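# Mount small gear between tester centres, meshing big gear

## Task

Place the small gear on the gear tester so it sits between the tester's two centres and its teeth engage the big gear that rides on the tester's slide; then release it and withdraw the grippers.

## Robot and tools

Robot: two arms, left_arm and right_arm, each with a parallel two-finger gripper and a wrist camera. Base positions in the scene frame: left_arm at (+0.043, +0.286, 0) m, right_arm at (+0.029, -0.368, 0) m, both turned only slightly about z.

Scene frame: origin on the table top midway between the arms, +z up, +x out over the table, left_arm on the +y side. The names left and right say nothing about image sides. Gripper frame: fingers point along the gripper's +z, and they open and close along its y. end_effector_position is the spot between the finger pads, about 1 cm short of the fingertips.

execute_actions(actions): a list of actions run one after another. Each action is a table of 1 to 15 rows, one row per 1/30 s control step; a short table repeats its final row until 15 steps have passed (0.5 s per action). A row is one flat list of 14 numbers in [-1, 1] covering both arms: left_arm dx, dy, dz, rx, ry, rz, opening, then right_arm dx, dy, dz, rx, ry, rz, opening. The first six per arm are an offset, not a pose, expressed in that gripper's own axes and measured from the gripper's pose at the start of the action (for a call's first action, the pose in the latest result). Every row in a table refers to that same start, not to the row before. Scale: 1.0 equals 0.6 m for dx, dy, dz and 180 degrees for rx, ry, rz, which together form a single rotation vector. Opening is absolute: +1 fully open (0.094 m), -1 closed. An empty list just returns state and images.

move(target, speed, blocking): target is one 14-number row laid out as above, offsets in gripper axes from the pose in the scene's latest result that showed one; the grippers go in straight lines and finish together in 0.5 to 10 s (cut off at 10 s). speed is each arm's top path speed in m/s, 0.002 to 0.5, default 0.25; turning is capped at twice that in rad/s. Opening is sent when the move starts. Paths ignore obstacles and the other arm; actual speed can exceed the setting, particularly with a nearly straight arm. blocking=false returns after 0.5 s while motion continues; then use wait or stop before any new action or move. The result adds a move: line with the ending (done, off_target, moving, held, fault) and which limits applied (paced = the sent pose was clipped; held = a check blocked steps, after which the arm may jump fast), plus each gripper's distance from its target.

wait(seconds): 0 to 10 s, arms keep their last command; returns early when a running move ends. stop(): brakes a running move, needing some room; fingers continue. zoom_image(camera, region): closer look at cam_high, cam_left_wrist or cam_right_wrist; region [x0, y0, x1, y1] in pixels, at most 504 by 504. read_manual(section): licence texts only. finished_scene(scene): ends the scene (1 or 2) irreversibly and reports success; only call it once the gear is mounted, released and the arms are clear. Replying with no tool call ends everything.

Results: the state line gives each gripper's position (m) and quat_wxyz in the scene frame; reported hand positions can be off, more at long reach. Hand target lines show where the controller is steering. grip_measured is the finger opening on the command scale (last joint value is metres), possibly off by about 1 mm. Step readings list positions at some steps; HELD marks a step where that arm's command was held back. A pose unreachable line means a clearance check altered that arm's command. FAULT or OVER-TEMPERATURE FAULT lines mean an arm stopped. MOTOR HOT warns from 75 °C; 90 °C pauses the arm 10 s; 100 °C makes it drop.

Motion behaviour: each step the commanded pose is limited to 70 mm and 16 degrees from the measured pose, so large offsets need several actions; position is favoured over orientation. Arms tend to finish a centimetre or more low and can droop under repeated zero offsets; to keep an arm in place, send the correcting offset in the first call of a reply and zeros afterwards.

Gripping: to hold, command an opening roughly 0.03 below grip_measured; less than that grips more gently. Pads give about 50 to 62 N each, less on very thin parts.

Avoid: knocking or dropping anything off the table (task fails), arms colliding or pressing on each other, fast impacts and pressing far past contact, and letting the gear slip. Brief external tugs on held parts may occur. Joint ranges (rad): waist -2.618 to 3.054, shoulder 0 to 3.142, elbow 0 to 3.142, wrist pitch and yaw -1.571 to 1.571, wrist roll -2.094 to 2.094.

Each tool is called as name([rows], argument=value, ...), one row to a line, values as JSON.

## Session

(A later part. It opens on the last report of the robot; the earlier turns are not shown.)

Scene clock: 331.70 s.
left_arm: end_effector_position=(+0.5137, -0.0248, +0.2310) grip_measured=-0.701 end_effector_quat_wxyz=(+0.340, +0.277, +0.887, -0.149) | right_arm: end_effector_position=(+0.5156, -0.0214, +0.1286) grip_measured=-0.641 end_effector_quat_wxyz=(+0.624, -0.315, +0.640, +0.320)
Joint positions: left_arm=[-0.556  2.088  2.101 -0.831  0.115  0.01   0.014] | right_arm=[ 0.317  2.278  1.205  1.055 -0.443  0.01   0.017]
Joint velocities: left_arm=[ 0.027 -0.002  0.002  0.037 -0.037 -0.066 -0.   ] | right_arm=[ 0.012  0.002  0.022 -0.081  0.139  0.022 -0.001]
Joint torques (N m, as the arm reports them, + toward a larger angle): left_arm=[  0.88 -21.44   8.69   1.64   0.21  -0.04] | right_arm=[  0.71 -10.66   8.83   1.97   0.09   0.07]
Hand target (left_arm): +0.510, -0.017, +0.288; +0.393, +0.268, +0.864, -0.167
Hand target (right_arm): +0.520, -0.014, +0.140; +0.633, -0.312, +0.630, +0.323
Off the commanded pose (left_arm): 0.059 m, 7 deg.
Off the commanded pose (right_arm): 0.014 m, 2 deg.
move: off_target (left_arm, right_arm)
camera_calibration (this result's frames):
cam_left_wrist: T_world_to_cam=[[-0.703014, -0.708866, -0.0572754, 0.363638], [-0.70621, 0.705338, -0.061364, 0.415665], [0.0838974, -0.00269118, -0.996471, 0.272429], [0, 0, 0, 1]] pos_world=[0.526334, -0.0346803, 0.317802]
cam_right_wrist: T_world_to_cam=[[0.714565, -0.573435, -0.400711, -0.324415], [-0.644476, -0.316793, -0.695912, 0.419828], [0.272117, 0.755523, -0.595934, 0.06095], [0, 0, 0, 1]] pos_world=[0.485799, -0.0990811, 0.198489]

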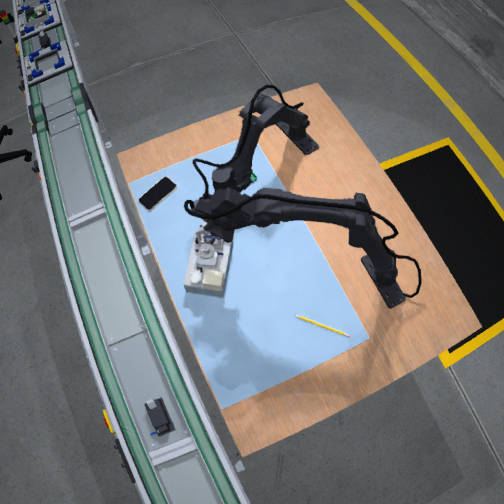

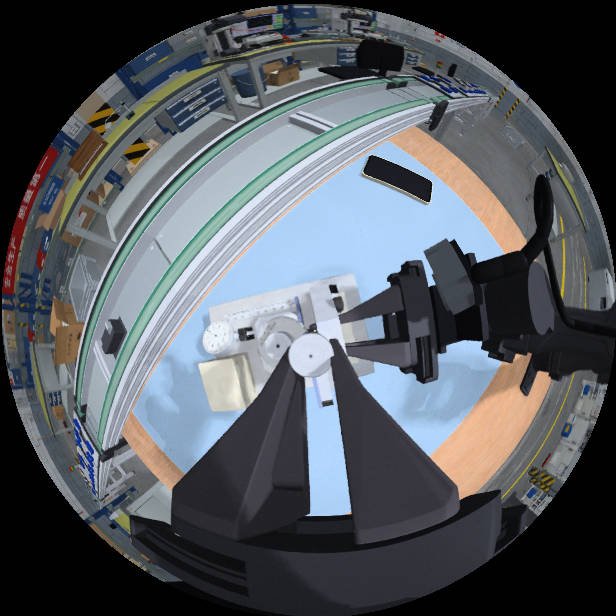

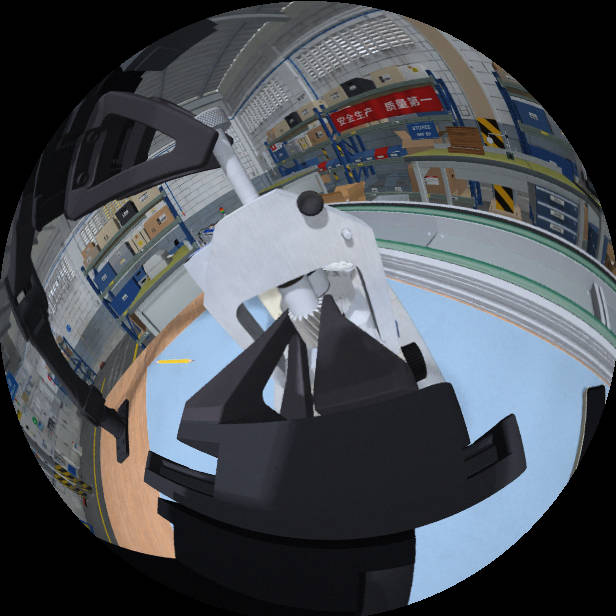

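move(target=[-0.01,0,-0.01,0,0,0,-0.9,0.004,0,0.006,0,0,0,-0.8], speed=0.01)

zoom_image(camera="cam_right_wrist", region=[230, 220, 360, 350])

Scene clock: 346.60 s.
left_arm: end_effector_position=(+0.5137, -0.0250, +0.2199) grip_measured=-0.701 end_effector_quat_wxyz=(+0.327, +0.278, +0.891, -0.146) | right_arm: end_effector_position=(+0.5146, -0.0211, +0.1236) grip_measured=-0.641 end_effector_quat_wxyz=(+0.617, -0.316, +0.645, +0.322)
Joint positions: left_arm=[-0.556  2.105  2.101 -0.841  0.115  0.011  0.014] | right_arm=[ 0.317  2.281  1.204  1.042 -0.448  0.01   0.017]
Joint velocities: left_arm=[-0.007  0.027  0.002  0.095  0.007 -0.022  0.001] | right_arm=[ 0.002  0.012  0.002 -0.037  0.007 -0.022  0.   ]
Joint torques (N m, as the arm reports them, + toward a larger angle): left_arm=[  0.09 -14.05  11.07   1.03   0.06   0.01] | right_arm=[  0.34 -10.08   7.24   2.09   0.09   0.01]
Hand target (left_arm): +0.514, -0.024, +0.239; +0.341, +0.276, +0.886, -0.149
Hand target (right_arm): +0.518, -0.019, +0.126; +0.624, -0.315, +0.640, +0.320
Off the commanded pose (left_arm): 0.020 m, 2 deg.
Off the commanded pose (right_arm): 0.005 m, 1 deg.
move: off_target (left_arm)
camera_calibration (this result's frames):
cam_left_wrist: T_world_to_cam=[[-0.705022, -0.70735, -0.0509885, 0.362584], [-0.706565, 0.706774, -0.0351592, 0.409583], [0.0609072, 0.0112386, -0.99808, 0.273858], [0, 0, 0, 1]] pos_world=[0.528347, -0.0360869, 0.30622]
cam_right_wrist: T_world_to_cam=[[0.71148, -0.572672, -0.407239, -0.323162], [-0.653248, -0.325438, -0.683636, 0.418573], [0.258968, 0.752421, -0.605639, 0.0659285], [0, 0, 0, 1]] pos_world=[0.486281, -0.0984521, 0.194476]

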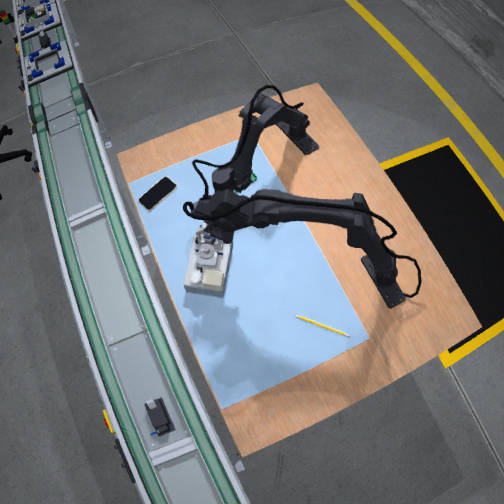

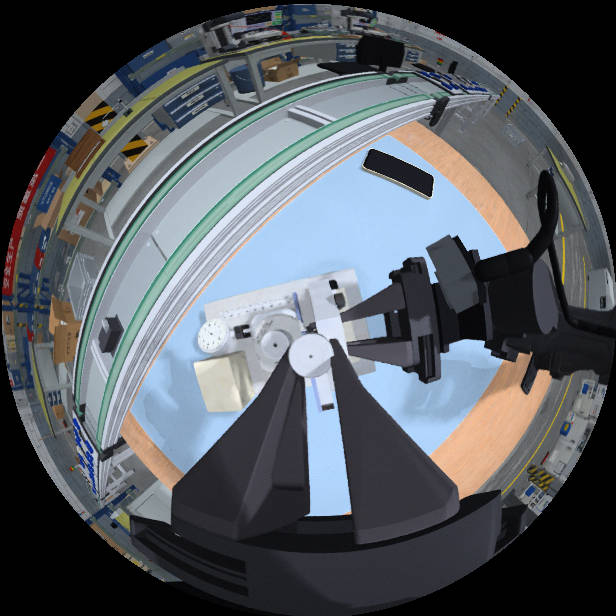

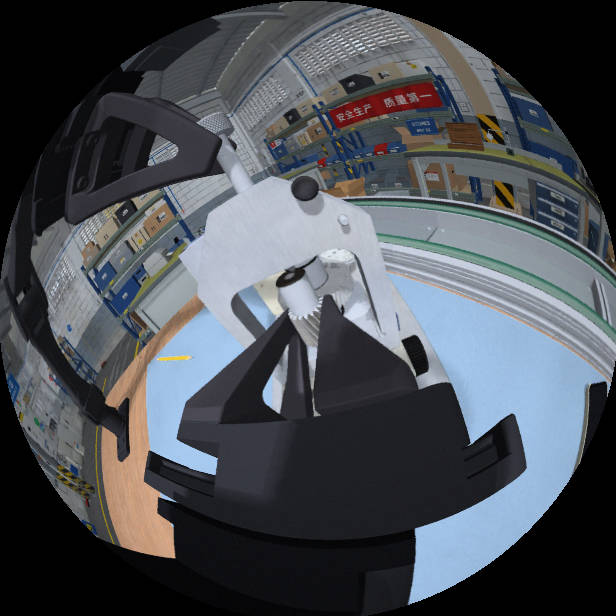

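Region (230, 220, 360, 350) of cam_right_wrist's 616x616 image, scaled by 3.877, with more detail than that image has.

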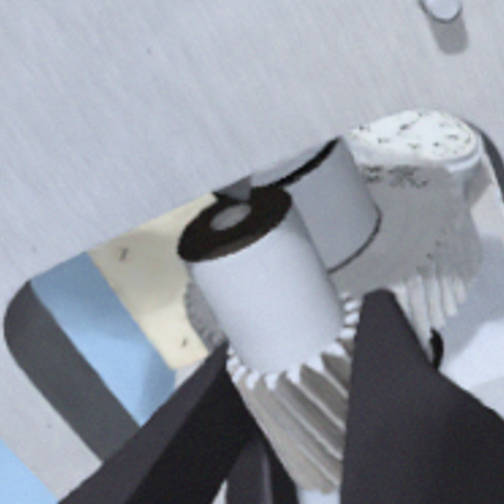

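Need ~4mm forward, ~2mm -y.

move(target=[-0.04,0,-0.05,0,-0.02,0,-0.9,-0.015,-0.004,0.022,0,-0.01,0,-0.8], speed=0.03)

zoom_image(camera="cam_right_wrist", region=[230, 220, 360, 350])

Scene clock: 353.20 s.
left_arm: end_effector_position=(+0.5137, -0.0249, +0.2221) grip_measured=-0.701 end_effector_quat_wxyz=(+0.328, +0.278, +0.891, -0.146) | right_arm: end_effector_position=(+0.5146, -0.0172, +0.1245) grip_measured=-0.641 end_effector_quat_wxyz=(+0.618, -0.319, +0.638, +0.330)
Joint positions: left_arm=[-0.556  2.106  2.11  -0.848  0.115  0.011  0.014] | right_arm=[ 0.319  2.295  1.219  1.056 -0.463  0.019  0.017]
Joint velocities: left_arm=[-0.017 -0.017  0.002  0.051 -0.081  0.007 -0.002] | right_arm=[-0.007  0.002 -0.012 -0.037 -0.007 -0.022 -0.   ]
Joint torques (N m, as the arm reports them, + toward a larger angle): left_arm=[  0.61 -16.68  11.11   1.08   0.15  -0.01] | right_arm=[ 0.48 -9.98  9.54  1.83  0.27  0.06]
Hand target (left_arm): +0.513, -0.021, +0.257; +0.355, +0.273, +0.880, -0.155
Hand target (right_arm): +0.524, -0.013, +0.132; +0.627, -0.311, +0.635, +0.327
Off the commanded pose (left_arm): 0.036 m, 4 deg.
Off the commanded pose (right_arm): 0.014 m, 1 deg.
move: off_target (left_arm, right_arm)
camera_calibration (this result's frames):
cam_left_wrist: T_world_to_cam=[[-0.704956, -0.70739, -0.0513427, 0.362729], [-0.706518, 0.706746, -0.0366416, 0.409918], [0.0622062, 0.0104438, -0.998009, 0.275357], [0, 0, 0, 1]] pos_world=[0.528194, -0.0359929, 0.308452]
cam_right_wrist: T_world_to_cam=[[0.723065, -0.555919, -0.410038, -0.325818], [-0.644076, -0.328004, -0.691071, 0.416593], [0.249685, 0.763785, -0.595222, 0.0671933], [0, 0, 0, 1]] pos_world=[0.487128, -0.0958058, 0.194292]

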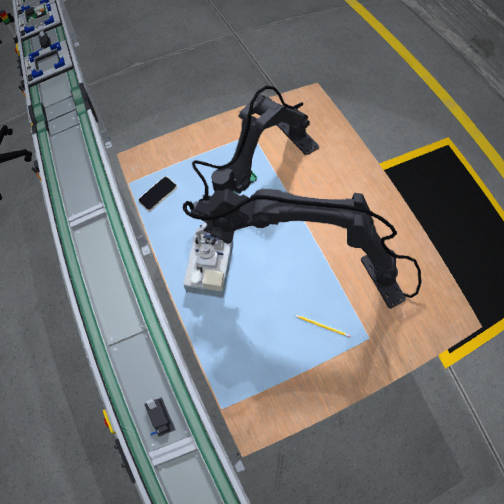

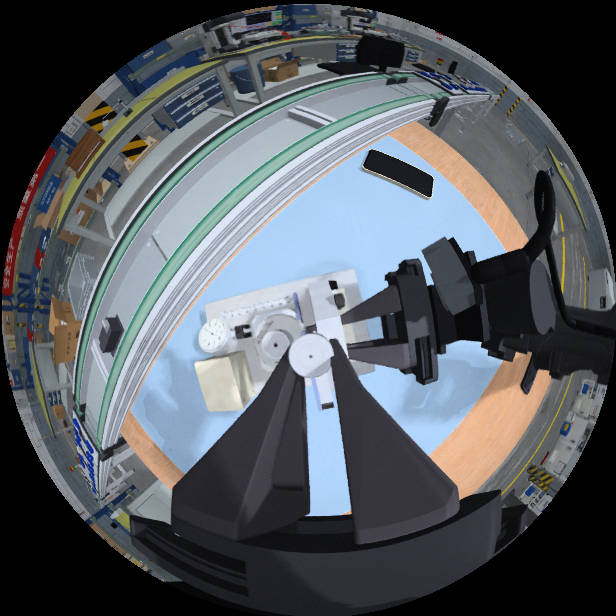

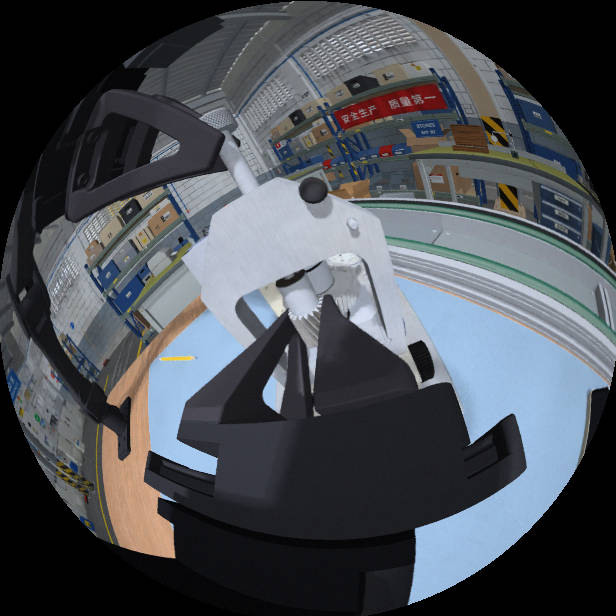

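Region (230, 220, 360, 350) of cam_right_wrist's 616x616 image, scaled by 3.877, with more detail than that image has.

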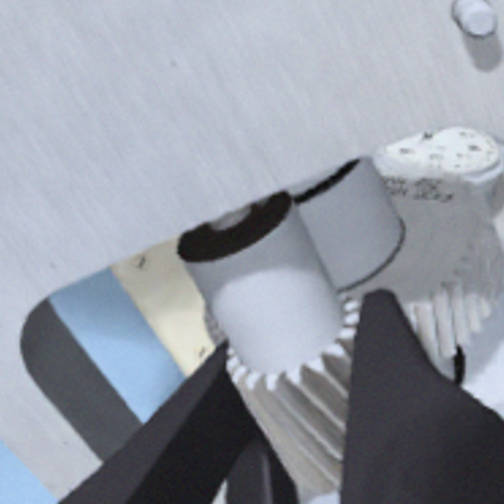

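Deflected left; shift −y ~5mm.

move(target=[-0.06,0,-0.07,0,-0.03,0,-0.9,-0.03,-0.022,0.012,0,-0.01,0,-0.8], speed=0.03)

move(target=[-0.01,0,-0.01,0,0,0,-0.9,0.004,-0.004,0.008,0,0,0,-0.8], speed=0.01)

zoom_image(camera="cam_right_wrist", region=[230, 220, 360, 350])

Scene clock: 361.20 s.
left_arm: end_effector_position=(+0.5135, -0.0248, +0.2267) grip_measured=-0.701 end_effector_quat_wxyz=(+0.328, +0.278, +0.891, -0.146) | right_arm: end_effector_position=(+0.5149, -0.0175, +0.1254) grip_measured=-0.641 end_effector_quat_wxyz=(+0.610, -0.323, +0.638, +0.342)
Joint positions: left_arm=[-0.556  2.111  2.138 -0.87   0.115  0.011  0.014] | right_arm=[ 0.308  2.295  1.231  1.038 -0.499  0.03   0.017]
Joint velocities: left_arm=[ 0.007 -0.012  0.002  0.007  0.007 -0.051 -0.   ] | right_arm=[ 0.002 -0.007 -0.002 -0.007 -0.066 -0.007 -0.   ]
Joint torques (N m, as the arm reports them, + toward a larger angle): left_arm=[  0.87 -17.93  12.22   1.2    0.15  -0.03] | right_arm=[ -0.66 -11.05   9.55   1.89   0.19   0.07]
Hand target (left_arm): +0.513, -0.020, +0.276; +0.370, +0.270, +0.874, -0.160
Hand target (right_arm): +0.529, -0.020, +0.143; +0.628, -0.313, +0.628, +0.335
Off the commanded pose (left_arm): 0.051 m, 5 deg.
Off the commanded pose (right_arm): 0.023 m, 3 deg.
move: off_target (left_arm, right_arm)
camera_calibration (this result's frames):
cam_left_wrist: T_world_to_cam=[[-0.705147, -0.707181, -0.0515977, 0.363084], [-0.706312, 0.706953, -0.0366253, 0.409791], [0.0623779, 0.0106179, -0.997996, 0.279948], [0, 0, 0, 1]] pos_world=[0.528005, -0.0359091, 0.31313]
cam_right_wrist: T_world_to_cam=[[0.730894, -0.535172, -0.423539, -0.327777], [-0.64568, -0.341158, -0.68316, 0.416924], [0.221114, 0.772789, -0.5949, 0.0827243], [0, 0, 0, 1]] pos_world=[0.490478, -0.0971082, 0.195212]

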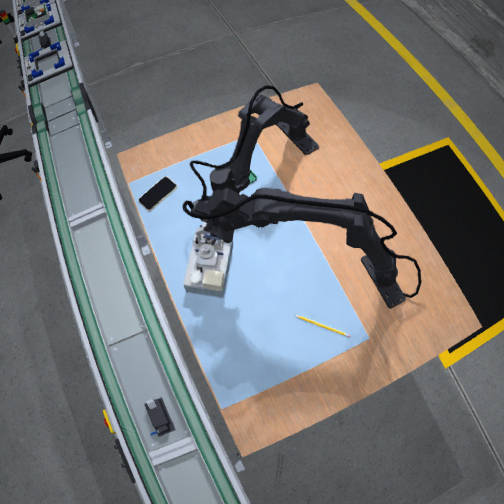

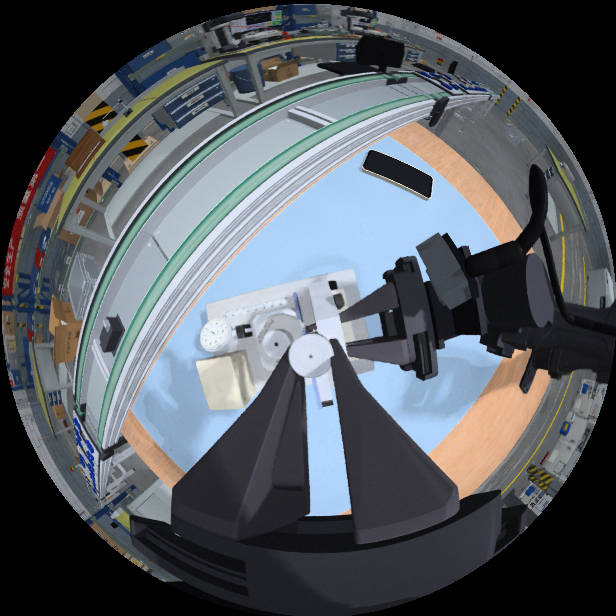

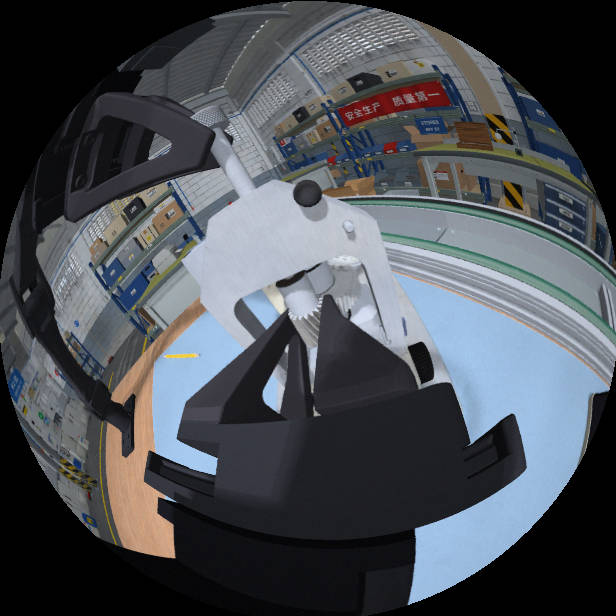

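Scene clock: 362.27 s.
left_arm: end_effector_position=(+0.5137, -0.0250, +0.2213) grip_measured=-0.701 end_effector_quat_wxyz=(+0.320, +0.280, +0.894, -0.144) | right_arm: end_effector_position=(+0.5144, -0.0173, +0.1244) grip_measured=-0.641 end_effector_quat_wxyz=(+0.609, -0.324, +0.638, +0.343)
Joint positions: left_arm=[-0.556  2.128  2.155 -0.89   0.116  0.015  0.014] | right_arm=[ 0.308  2.297  1.231  1.039 -0.503  0.03   0.017]
Joint velocities: left_arm=[-0.012 -0.002  0.002 -0.007  0.051 -0.022 -0.   ] | right_arm=[ 0.012 -0.012 -0.007  0.007  0.037 -0.007 -0.001]
Joint torques (N m, as the arm reports them, + toward a larger angle): left_arm=[  0.24 -13.79  10.23   1.09   0.05  -0.01] | right_arm=[ 0.16 -9.76  7.96  1.88  0.01  0.01]
Hand target (left_arm): +0.514, -0.024, +0.235; +0.329, +0.278, +0.891, -0.147
Hand target (right_arm): +0.519, -0.015, +0.123; +0.610, -0.323, +0.638, +0.342
Off the commanded pose (left_arm): 0.014 m, 1 deg.
Off the commanded pose (right_arm): 0.006 m, 0 deg.
move: off_target (left_arm)
camera_calibration (this result's frames):
cam_left_wrist: T_world_to_cam=[[-0.708099, -0.704391, -0.0492816, 0.363859], [-0.704522, 0.709463, -0.017634, 0.404749], [0.0473847, 0.0222333, -0.998629, 0.282654], [0, 0, 0, 1]] pos_world=[0.529409, -0.0371394, 0.307335]
cam_right_wrist: T_world_to_cam=[[0.732273, -0.533005, -0.42389, -0.328415], [-0.645241, -0.343944, -0.682178, 0.415643], [0.21781, 0.773052, -0.595777, 0.0838829], [0, 0, 0, 1]] pos_world=[0.490409, -0.0969345, 0.194306]

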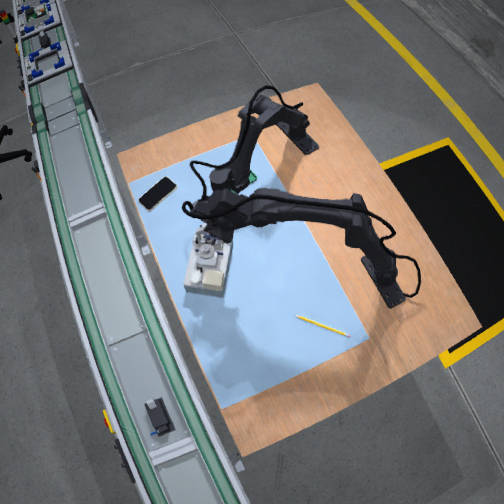

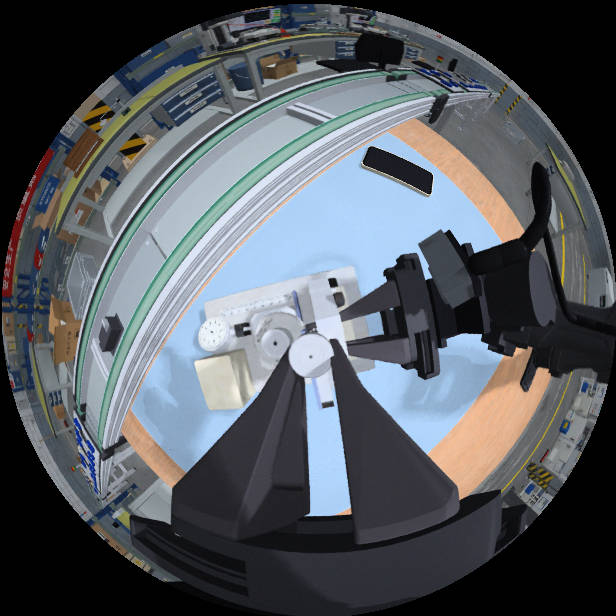

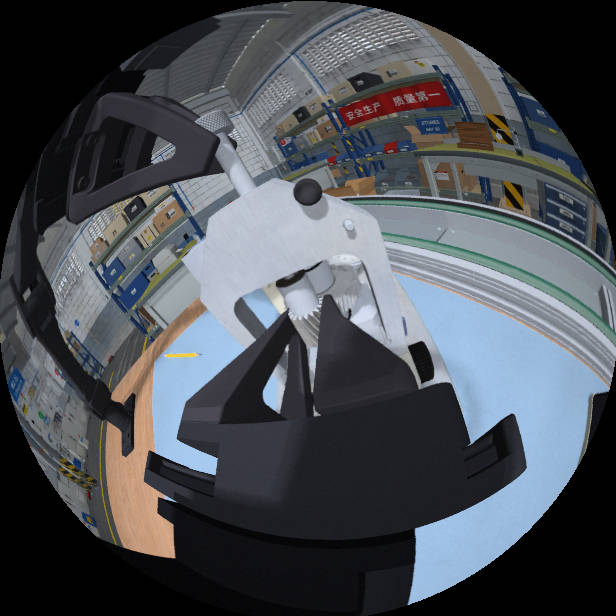

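Region (230, 220, 360, 350) of cam_right_wrist's 616x616 image, scaled by 3.877, with more detail than that image has.

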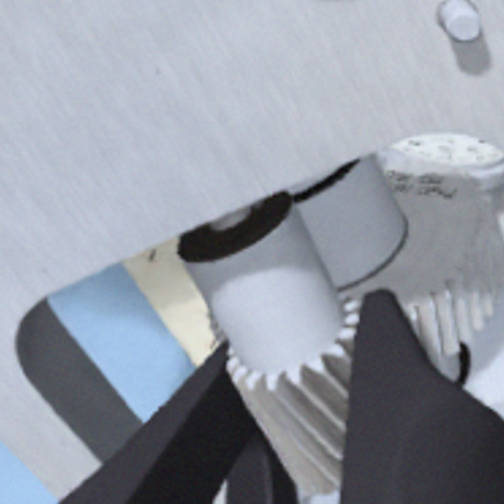

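move(target=[-0.05,0,-0.06,0,-0.03,0,-0.9,-0.03,-0.02,0.008,0.03,-0.015,-0.01,-0.8], speed=0.03)

move(target=[-0.01,0,-0.01,0,0,0,-0.9,0.004,-0.004,0.008,0.01,0,0,-0.8], speed=0.01)

zoom_image(camera="cam_right_wrist", region=[230, 220, 360, 350])

Scene clock: 373.07 s.
left_arm: end_effector_position=(+0.5136, -0.0250, +0.2229) grip_measured=-0.701 end_effector_quat_wxyz=(+0.321, +0.280, +0.893, -0.144) | right_arm: end_effector_position=(+0.5163, -0.0160, +0.1260) grip_measured=-0.641 end_effector_quat_wxyz=(+0.616, -0.316, +0.640, +0.334)
Joint positions: left_arm=[-0.556  2.126  2.155 -0.888  0.116  0.016  0.014] | right_arm=[ 0.318  2.297  1.231  1.046 -0.466  0.03   0.017]
Joint velocities: left_arm=[-0.002  0.002  0.007 -0.037 -0.081 -0.066 -0.001] | right_arm=[-0.022 -0.007 -0.002  0.037  0.007 -0.007  0.   ]
Joint torques (N m, as the arm reports them, + toward a larger angle): left_arm=[  0.64 -18.16  10.66   1.3    0.18  -0.06] | right_arm=[  0.23 -12.17   6.98   2.18   0.73  -0.08]
Hand target (left_arm): +0.514, -0.021, +0.267; +0.361, +0.273, +0.878, -0.157
Hand target (right_arm): +0.527, -0.021, +0.142; +0.643, -0.297, +0.634, +0.311
Off the commanded pose (left_arm): 0.045 m, 5 deg.
Off the commanded pose (right_arm): 0.020 m, 5 deg.
move: off_target (left_arm, right_arm)
camera_calibration (this result's frames):
cam_left_wrist: T_world_to_cam=[[-0.708518, -0.703852, -0.0509349, 0.364523], [-0.703837, 0.710043, -0.0212906, 0.405196], [0.0511513, 0.0207651, -0.998475, 0.282284], [0, 0, 0, 1]] pos_world=[0.529024, -0.0369981, 0.309047]
cam_right_wrist: T_world_to_cam=[[0.720679, -0.551299, -0.420347, -0.323163], [-0.649498, -0.324879, -0.687464, 0.421533], [0.242436, 0.768455, -0.592201, 0.0701765], [0, 0, 0, 1]] pos_world=[0.489668, -0.0951393, 0.195507]

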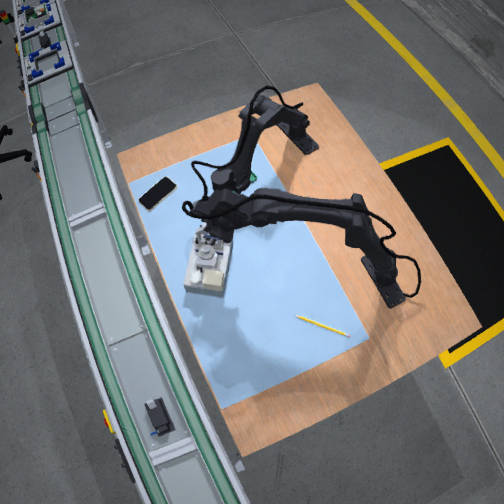

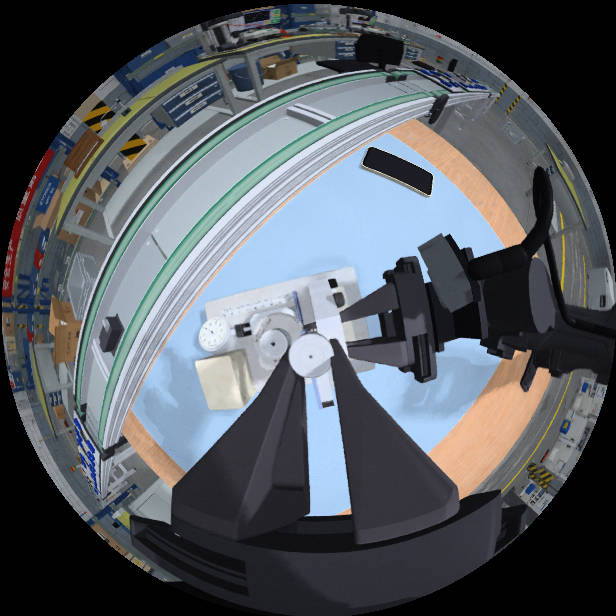

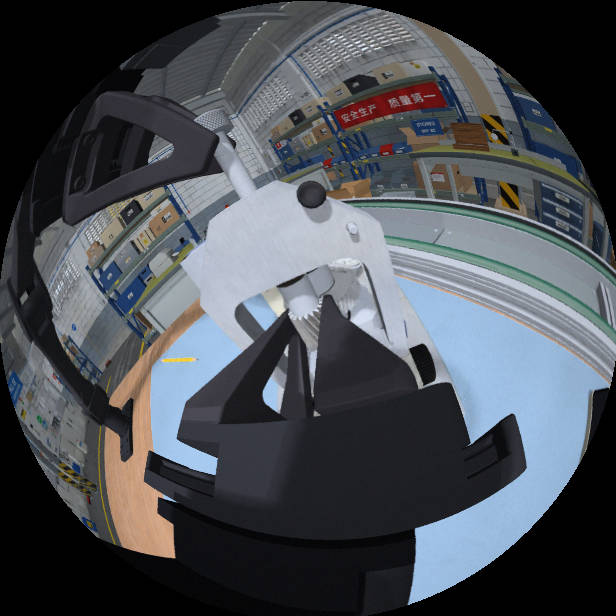

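Scene clock: 374.87 s.
left_arm: end_effector_position=(+0.5137, -0.0250, +0.2220) grip_measured=-0.701 end_effector_quat_wxyz=(+0.317, +0.282, +0.894, -0.142) | right_arm: end_effector_position=(+0.5160, -0.0158, +0.1258) grip_measured=-0.641 end_effector_quat_wxyz=(+0.615, -0.316, +0.640, +0.335)
Joint positions: left_arm=[-0.556  2.139  2.179 -0.91   0.116  0.019  0.014] | right_arm=[ 0.318  2.297  1.231  1.045 -0.468  0.03   0.017]
Joint velocities: left_arm=[-0.007  0.007  0.012 -0.095 -0.022 -0.037 -0.001] | right_arm=[-0.007 -0.002 -0.002 -0.037 -0.081  0.095 -0.001]
Joint torques (N m, as the arm reports them, + toward a larger angle): left_arm=[  0.03 -13.19   9.83   1.07   0.07   0.  ] | right_arm=[  0.8  -10.18   7.15   1.96   0.49   0.02]
Hand target (left_arm): +0.514, -0.025, +0.231; +0.322, +0.280, +0.893, -0.144
Hand target (right_arm): +0.521, -0.014, +0.123; +0.620, -0.306, +0.645, +0.324
Off the commanded pose (left_arm): 0.009 m, 1 deg.
Off the commanded pose (right_arm): 0.006 m, 2 deg.
move: done
camera_calibration (this result's frames):
cam_left_wrist: T_world_to_cam=[[-0.710354, -0.702063, -0.0500424, 0.365279], [-0.702534, 0.711574, -0.0104381, 0.402191], [0.0429371, 0.0277417, -0.998693, 0.285813], [0, 0, 0, 1]] pos_world=[0.529759, -0.0376683, 0.307917]
cam_right_wrist: T_world_to_cam=[[0.721438, -0.55006, -0.420667, -0.323258], [-0.649352, -0.326341, -0.686909, 0.421128], [0.24056, 0.768723, -0.592617, 0.071018], [0, 0, 0, 1]] pos_world=[0.489586, -0.0949732, 0.195379]

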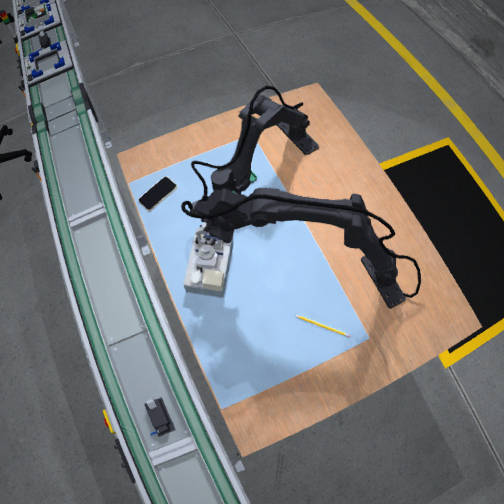

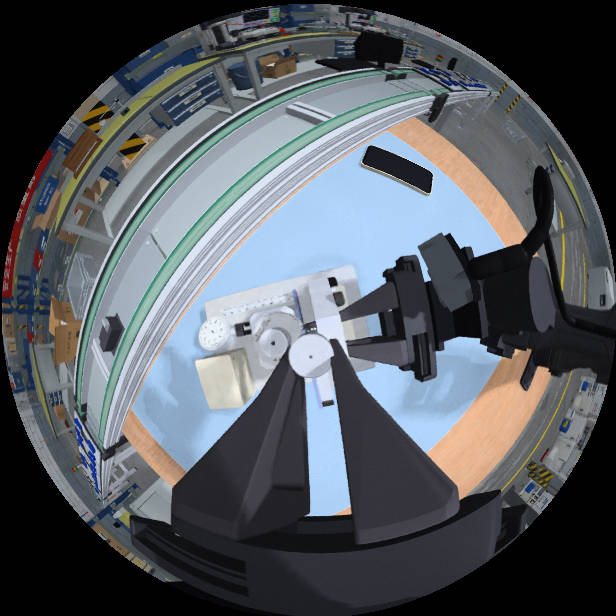

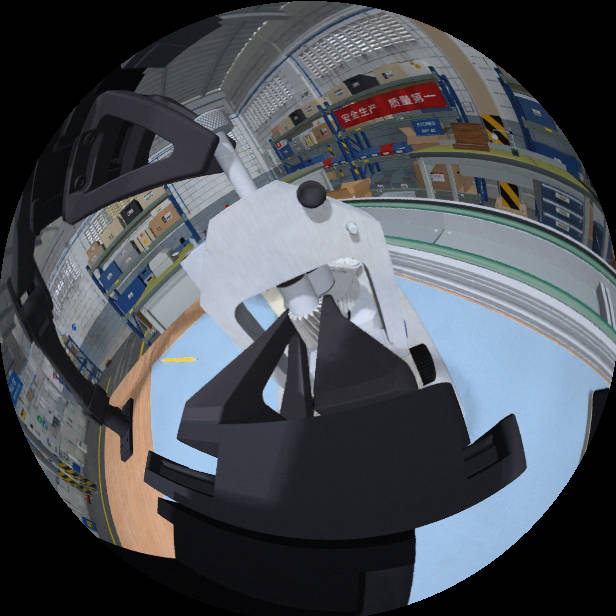

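Region (230, 220, 360, 350) of cam_right_wrist's 616x616 image, scaled by 3.877, with more detail than that image has.

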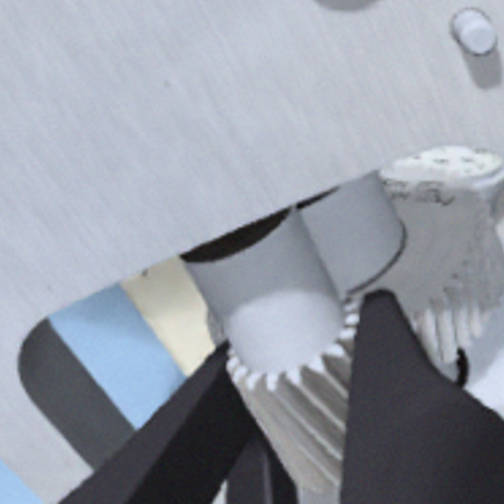

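move(target=[-0.06,0,-0.095,0,-0.05,0,-0.9,0,0,0,0,0,0,-0.8], speed=0.05)

move(target=[-0.06,0,-0.08,0,-0.05,0,-0.9,-0.015,0,-0.055,0,0,0,-0.8], speed=0.05)

move(target=[-0.06,0,-0.08,0,-0.05,0,-0.9,-0.015,-0.015,0,0,0,0,-0.8], speed=0.03)

Scene clock: 397.20 s.
left_arm: end_effector_position=(+0.5135, -0.0249, +0.2320) grip_measured=-0.701 end_effector_quat_wxyz=(+0.339, +0.278, +0.887, -0.149) | right_arm: end_effector_position=(+0.5156, -0.0155, +0.1258) grip_measured=-0.641 end_effector_quat_wxyz=(+0.615, -0.317, +0.639, +0.336)
Joint positions: left_arm=[-0.556  2.091  2.113 -0.842  0.116  0.013  0.014] | right_arm=[ 0.318  2.297  1.231  1.045 -0.471  0.03   0.017]
Joint velocities: left_arm=[-0.012  0.012  0.007 -0.037  0.066 -0.007  0.   ] | right_arm=[ 0.022  0.012  0.002  0.11  -0.051  0.007 -0.001]
Joint torques (N m, as the arm reports them, + toward a larger angle): left_arm=[  1.05 -21.59   8.61   1.42   0.25  -0.03] | right_arm=[ -0.01 -11.22   6.17   1.97  -0.01  -0.01]
Hand target (left_arm): +0.508, -0.015, +0.286; +0.385, +0.270, +0.867, -0.165
Hand target (right_arm): +0.516, -0.016, +0.126; +0.615, -0.317, +0.640, +0.335
Off the commanded pose (left_arm): 0.058 m, 6 deg.
Off the commanded pose (right_arm): 0.000 m, 0 deg.
move: off_target (left_arm)
camera_calibration (this result's frames):
cam_left_wrist: T_world_to_cam=[[-0.704839, -0.70704, -0.0574159, 0.364483], [-0.704586, 0.707173, -0.0588602, 0.414271], [0.0822195, -0.00103254, -0.996614, 0.274401], [0, 0, 0, 1]] pos_world=[0.52623, -0.0349735, 0.318783]
cam_right_wrist: T_world_to_cam=[[0.722893, -0.548112, -0.420713, -0.323538], [-0.648496, -0.32804, -0.686908, 0.420499], [0.238492, 0.769392, -0.592586, 0.0719774], [0, 0, 0, 1]] pos_world=[0.48941, -0.0947736, 0.19538]

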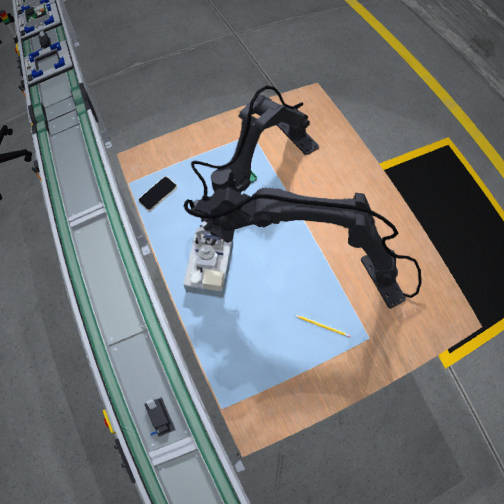

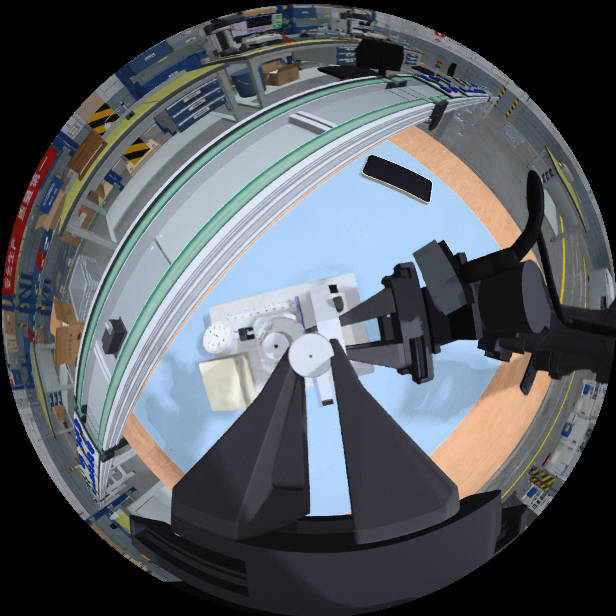

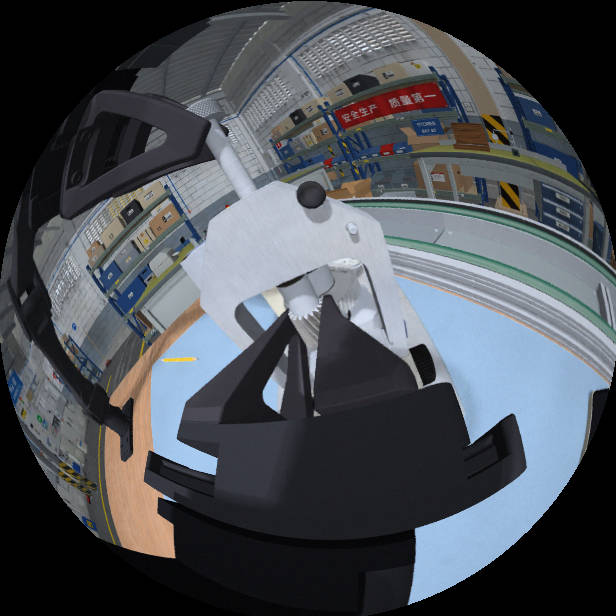

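Scene clock: 399.03 s.
left_arm: end_effector_position=(+0.5138, -0.0250, +0.2321) grip_measured=-0.701 end_effector_quat_wxyz=(+0.355, +0.274, +0.881, -0.154) | right_arm: end_effector_position=(+0.4989, -0.0368, +0.1213) grip_measured=-0.641 end_effector_quat_wxyz=(+0.604, -0.317, +0.650, +0.336)
Joint positions: left_arm=[-0.556  2.052  2.028 -0.759  0.115  0.005  0.014] | right_arm=[ 0.292  2.229  1.107  1.071 -0.496  0.029  0.017]
Joint velocities: left_arm=[-0.002 -0.007 -0.002  0.022  0.037 -0.022 -0.001] | right_arm=[ 0.007 -0.017 -0.002 -0.022  0.022 -0.051 -0.   ]
Joint torques (N m, as the arm reports them, + toward a larger angle): left_arm=[  0.89 -21.37   8.78   1.58   0.2   -0.03] | right_arm=[ -0.7  -12.91   4.57   2.15  -0.11   0.02]
Hand target (left_arm): +0.509, -0.017, +0.290; +0.406, +0.266, +0.857, -0.171
Hand target (right_arm): +0.497, -0.042, +0.135; +0.615, -0.317, +0.639, +0.336
Off the commanded pose (left_arm): 0.060 m, 7 deg.
Off the commanded pose (right_arm): 0.015 m, 2 deg.
move: off_target (left_arm, right_arm)
camera_calibration (this result's frames):
cam_left_wrist: T_world_to_cam=[[-0.699297, -0.712217, -0.0610815, 0.362499], [-0.706234, 0.701572, -0.0950235, 0.423661], [0.11053, -0.0233119, -0.993599, 0.258646], [0, 0, 0, 1]] pos_world=[0.52411, -0.0330214, 0.319391]
cam_right_wrist: T_world_to_cam=[[0.711145, -0.554389, -0.43235, -0.318023], [-0.666707, -0.336638, -0.664964, 0.405673], [0.223103, 0.761136, -0.609013, 0.0990521], [0, 0, 0, 1]] pos_world=[0.474527, -0.115136, 0.192585]

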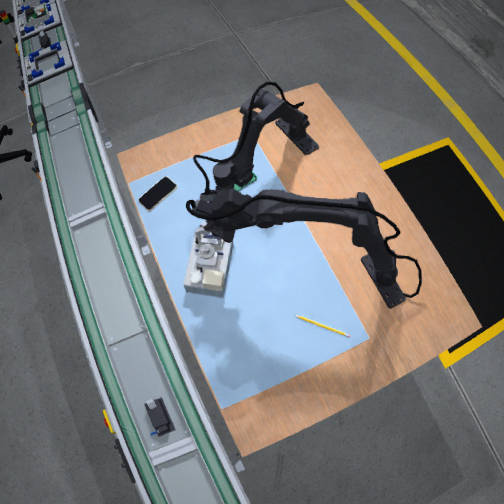

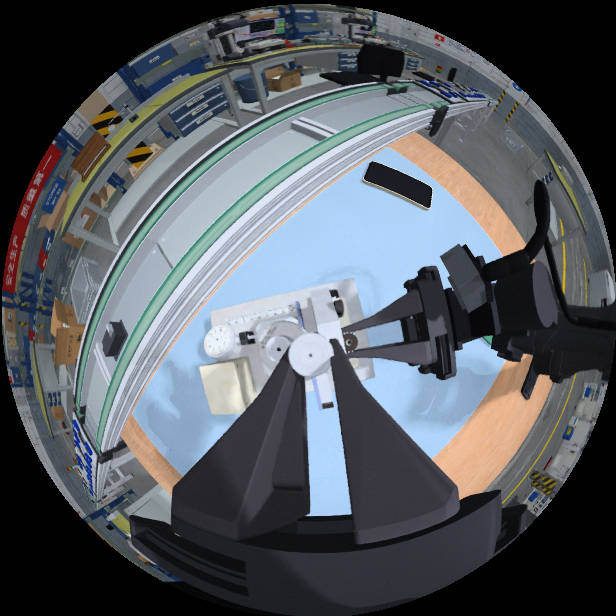

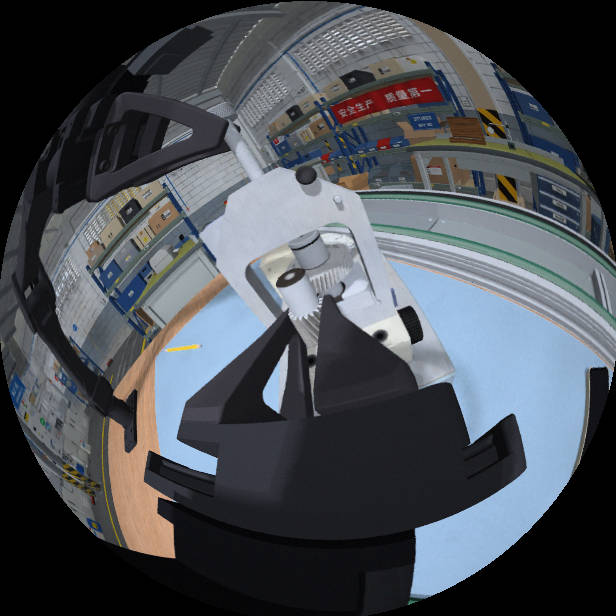

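Scene clock: 401.87 s.
left_arm: end_effector_position=(+0.5139, -0.0250, +0.2318) grip_measured=-0.701 end_effector_quat_wxyz=(+0.373, +0.269, +0.873, -0.160) | right_arm: end_effector_position=(+0.4994, -0.0396, +0.1129) grip_measured=-0.641 end_effector_quat_wxyz=(+0.590, -0.316, +0.662, +0.336)
Joint positions: left_arm=[-0.556  2.012  1.937 -0.666  0.115 -0.002  0.014] | right_arm=[ 0.285  2.229  1.107  1.033 -0.506  0.029  0.017]
Joint velocities: left_arm=[ 0.002  0.012  0.002 -0.037 -0.037  0.022 -0.   ] | right_arm=[-0.017  0.007  0.007 -0.037 -0.007 -0.007 -0.   ]
Joint torques (N m, as the arm reports them, + toward a larger angle): left_arm=[  0.99 -21.45   8.82   1.52   0.19  -0.07] | right_arm=[ -0.81 -11.68   7.61   1.98  -0.15   0.02]
Hand target (left_arm): +0.508, -0.016, +0.289; +0.422, +0.261, +0.850, -0.176
Hand target (right_arm): +0.506, -0.042, +0.130; +0.604, -0.317, +0.650, +0.336
Off the commanded pose (left_arm): 0.060 m, 7 deg.
Off the commanded pose (right_arm): 0.019 m, 2 deg.
move: off_target (left_arm, right_arm)
camera_calibration (this result's frames):
cam_left_wrist: T_world_to_cam=[[-0.69385, -0.717137, -0.0654709, 0.360604], [-0.705721, 0.695251, -0.136321, 0.432893], [0.143279, -0.048382, -0.988499, 0.239759], [0, 0, 0, 1]] pos_world=[0.521355, -0.0307671, 0.319622]
cam_right_wrist: T_world_to_cam=[[0.697338, -0.560108, -0.447213, -0.315196], [-0.688048, -0.348345, -0.636589, 0.406503], [0.200774, 0.751622, -0.628295, 0.108858], [0, 0, 0, 1]] pos_world=[0.477635, -0.11676, 0.186211]

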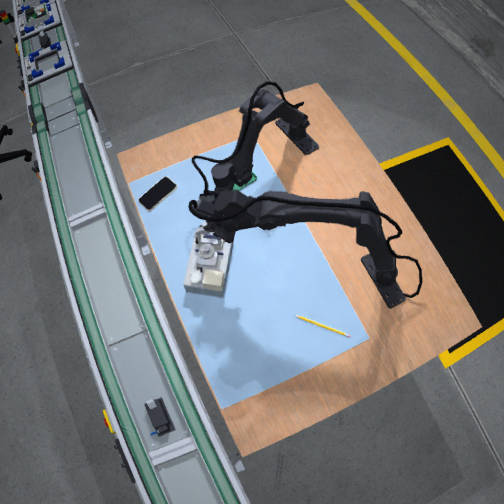

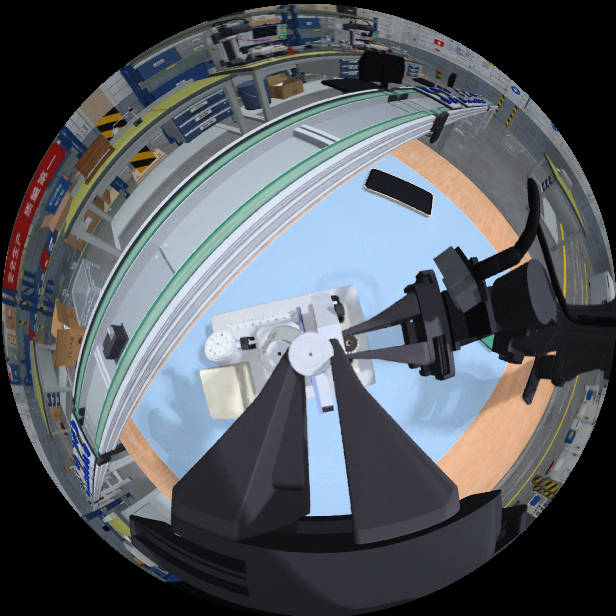

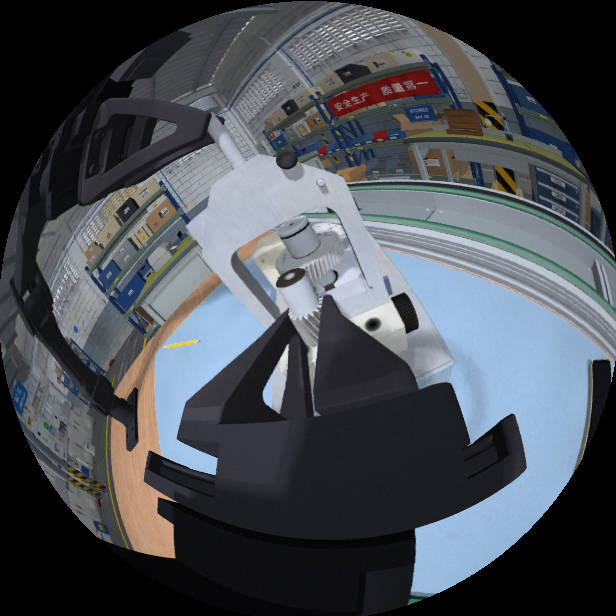

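Pitched down ~5°; correct.

move(target=[-0.06,0,-0.08,0,-0.05,0,-0.9,-0.045,-0.012,0,0,-0.035,0,-0.8], speed=0.03)

Scene clock: 409.97 s.
left_arm: end_effector_position=(+0.5140, -0.0252, +0.2322) grip_measured=-0.701 end_effector_quat_wxyz=(+0.395, +0.265, +0.864, -0.168) | right_arm: end_effector_position=(+0.5003, -0.0391, +0.1285) grip_measured=-0.641 end_effector_quat_wxyz=(+0.612, -0.302, +0.640, +0.352)
Joint positions: left_arm=[-0.556  1.97   1.841 -0.56   0.116 -0.009  0.014] | right_arm=[ 0.285  2.241  1.107  1.132 -0.506  0.08   0.017]
Joint velocities: left_arm=[-0.002  0.012 -0.012 -0.007 -0.051 -0.007 -0.001] | right_arm=[ 0.002 -0.002 -0.012  0.051 -0.037 -0.051  0.   ]
Joint torques (N m, as the arm reports them, + toward a larger angle): left_arm=[  0.8  -21.33   8.74   1.48   0.17  -0.03] | right_arm=[ -0.98 -10.22   7.43   2.15  -0.1    0.11]
Hand target (left_arm): +0.507, -0.015, +0.288; +0.440, +0.256, +0.841, -0.182
Hand target (right_arm): +0.508, -0.043, +0.139; +0.626, -0.298, +0.629, +0.353
Off the commanded pose (left_arm): 0.060 m, 6 deg.
Off the commanded pose (right_arm): 0.014 m, 2 deg.
move: off_target (left_arm, right_arm)
camera_calibration (this result's frames):
cam_left_wrist: T_world_to_cam=[[-0.68794, -0.722318, -0.0706769, 0.358641], [-0.702353, 0.687117, -0.185929, 0.44271], [0.182863, -0.0782679, -0.980018, 0.217061], [0, 0, 0, 1]] pos_world=[0.517969, -0.0281514, 0.320384]
cam_right_wrist: T_world_to_cam=[[0.712514, -0.530807, -0.458877, -0.313525], [-0.665186, -0.302897, -0.682481, 0.413423], [0.223273, 0.791516, -0.568904, 0.100751], [0, 0, 0, 1]] pos_world=[0.475899, -0.120943, 0.195601]

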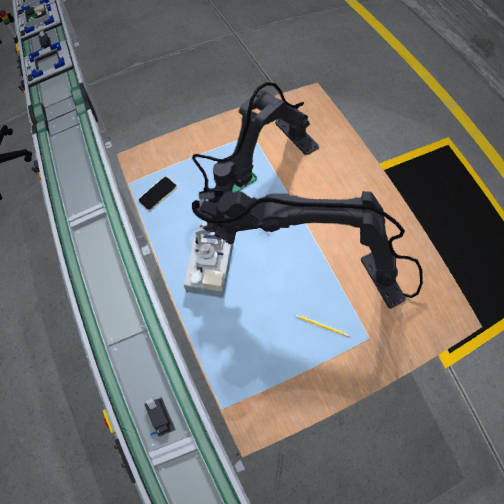

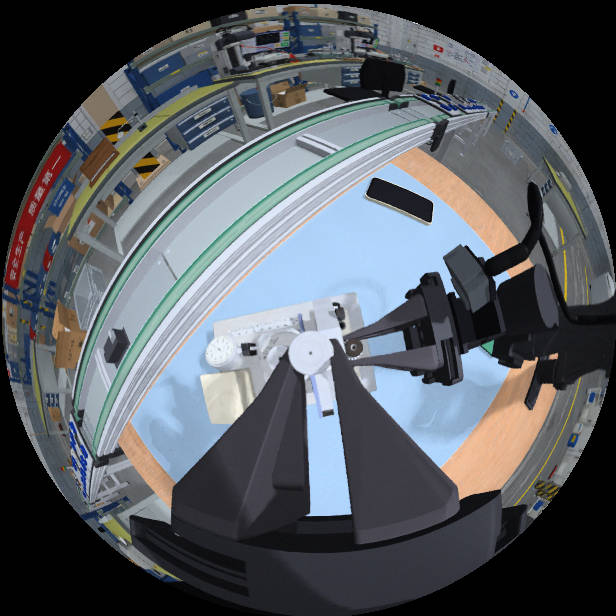

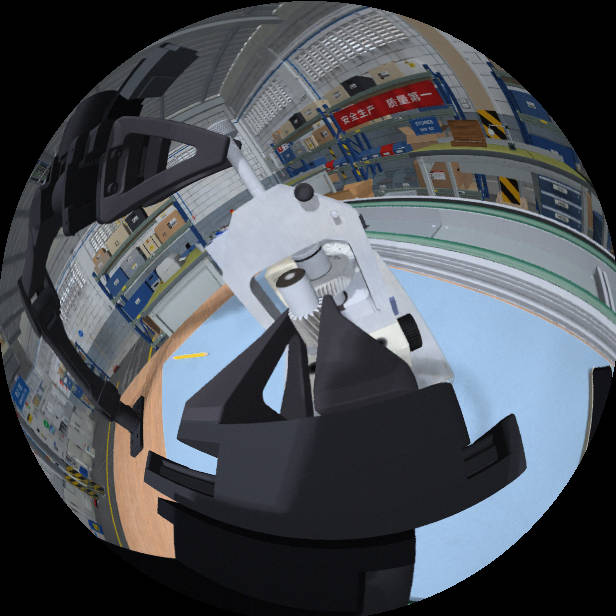

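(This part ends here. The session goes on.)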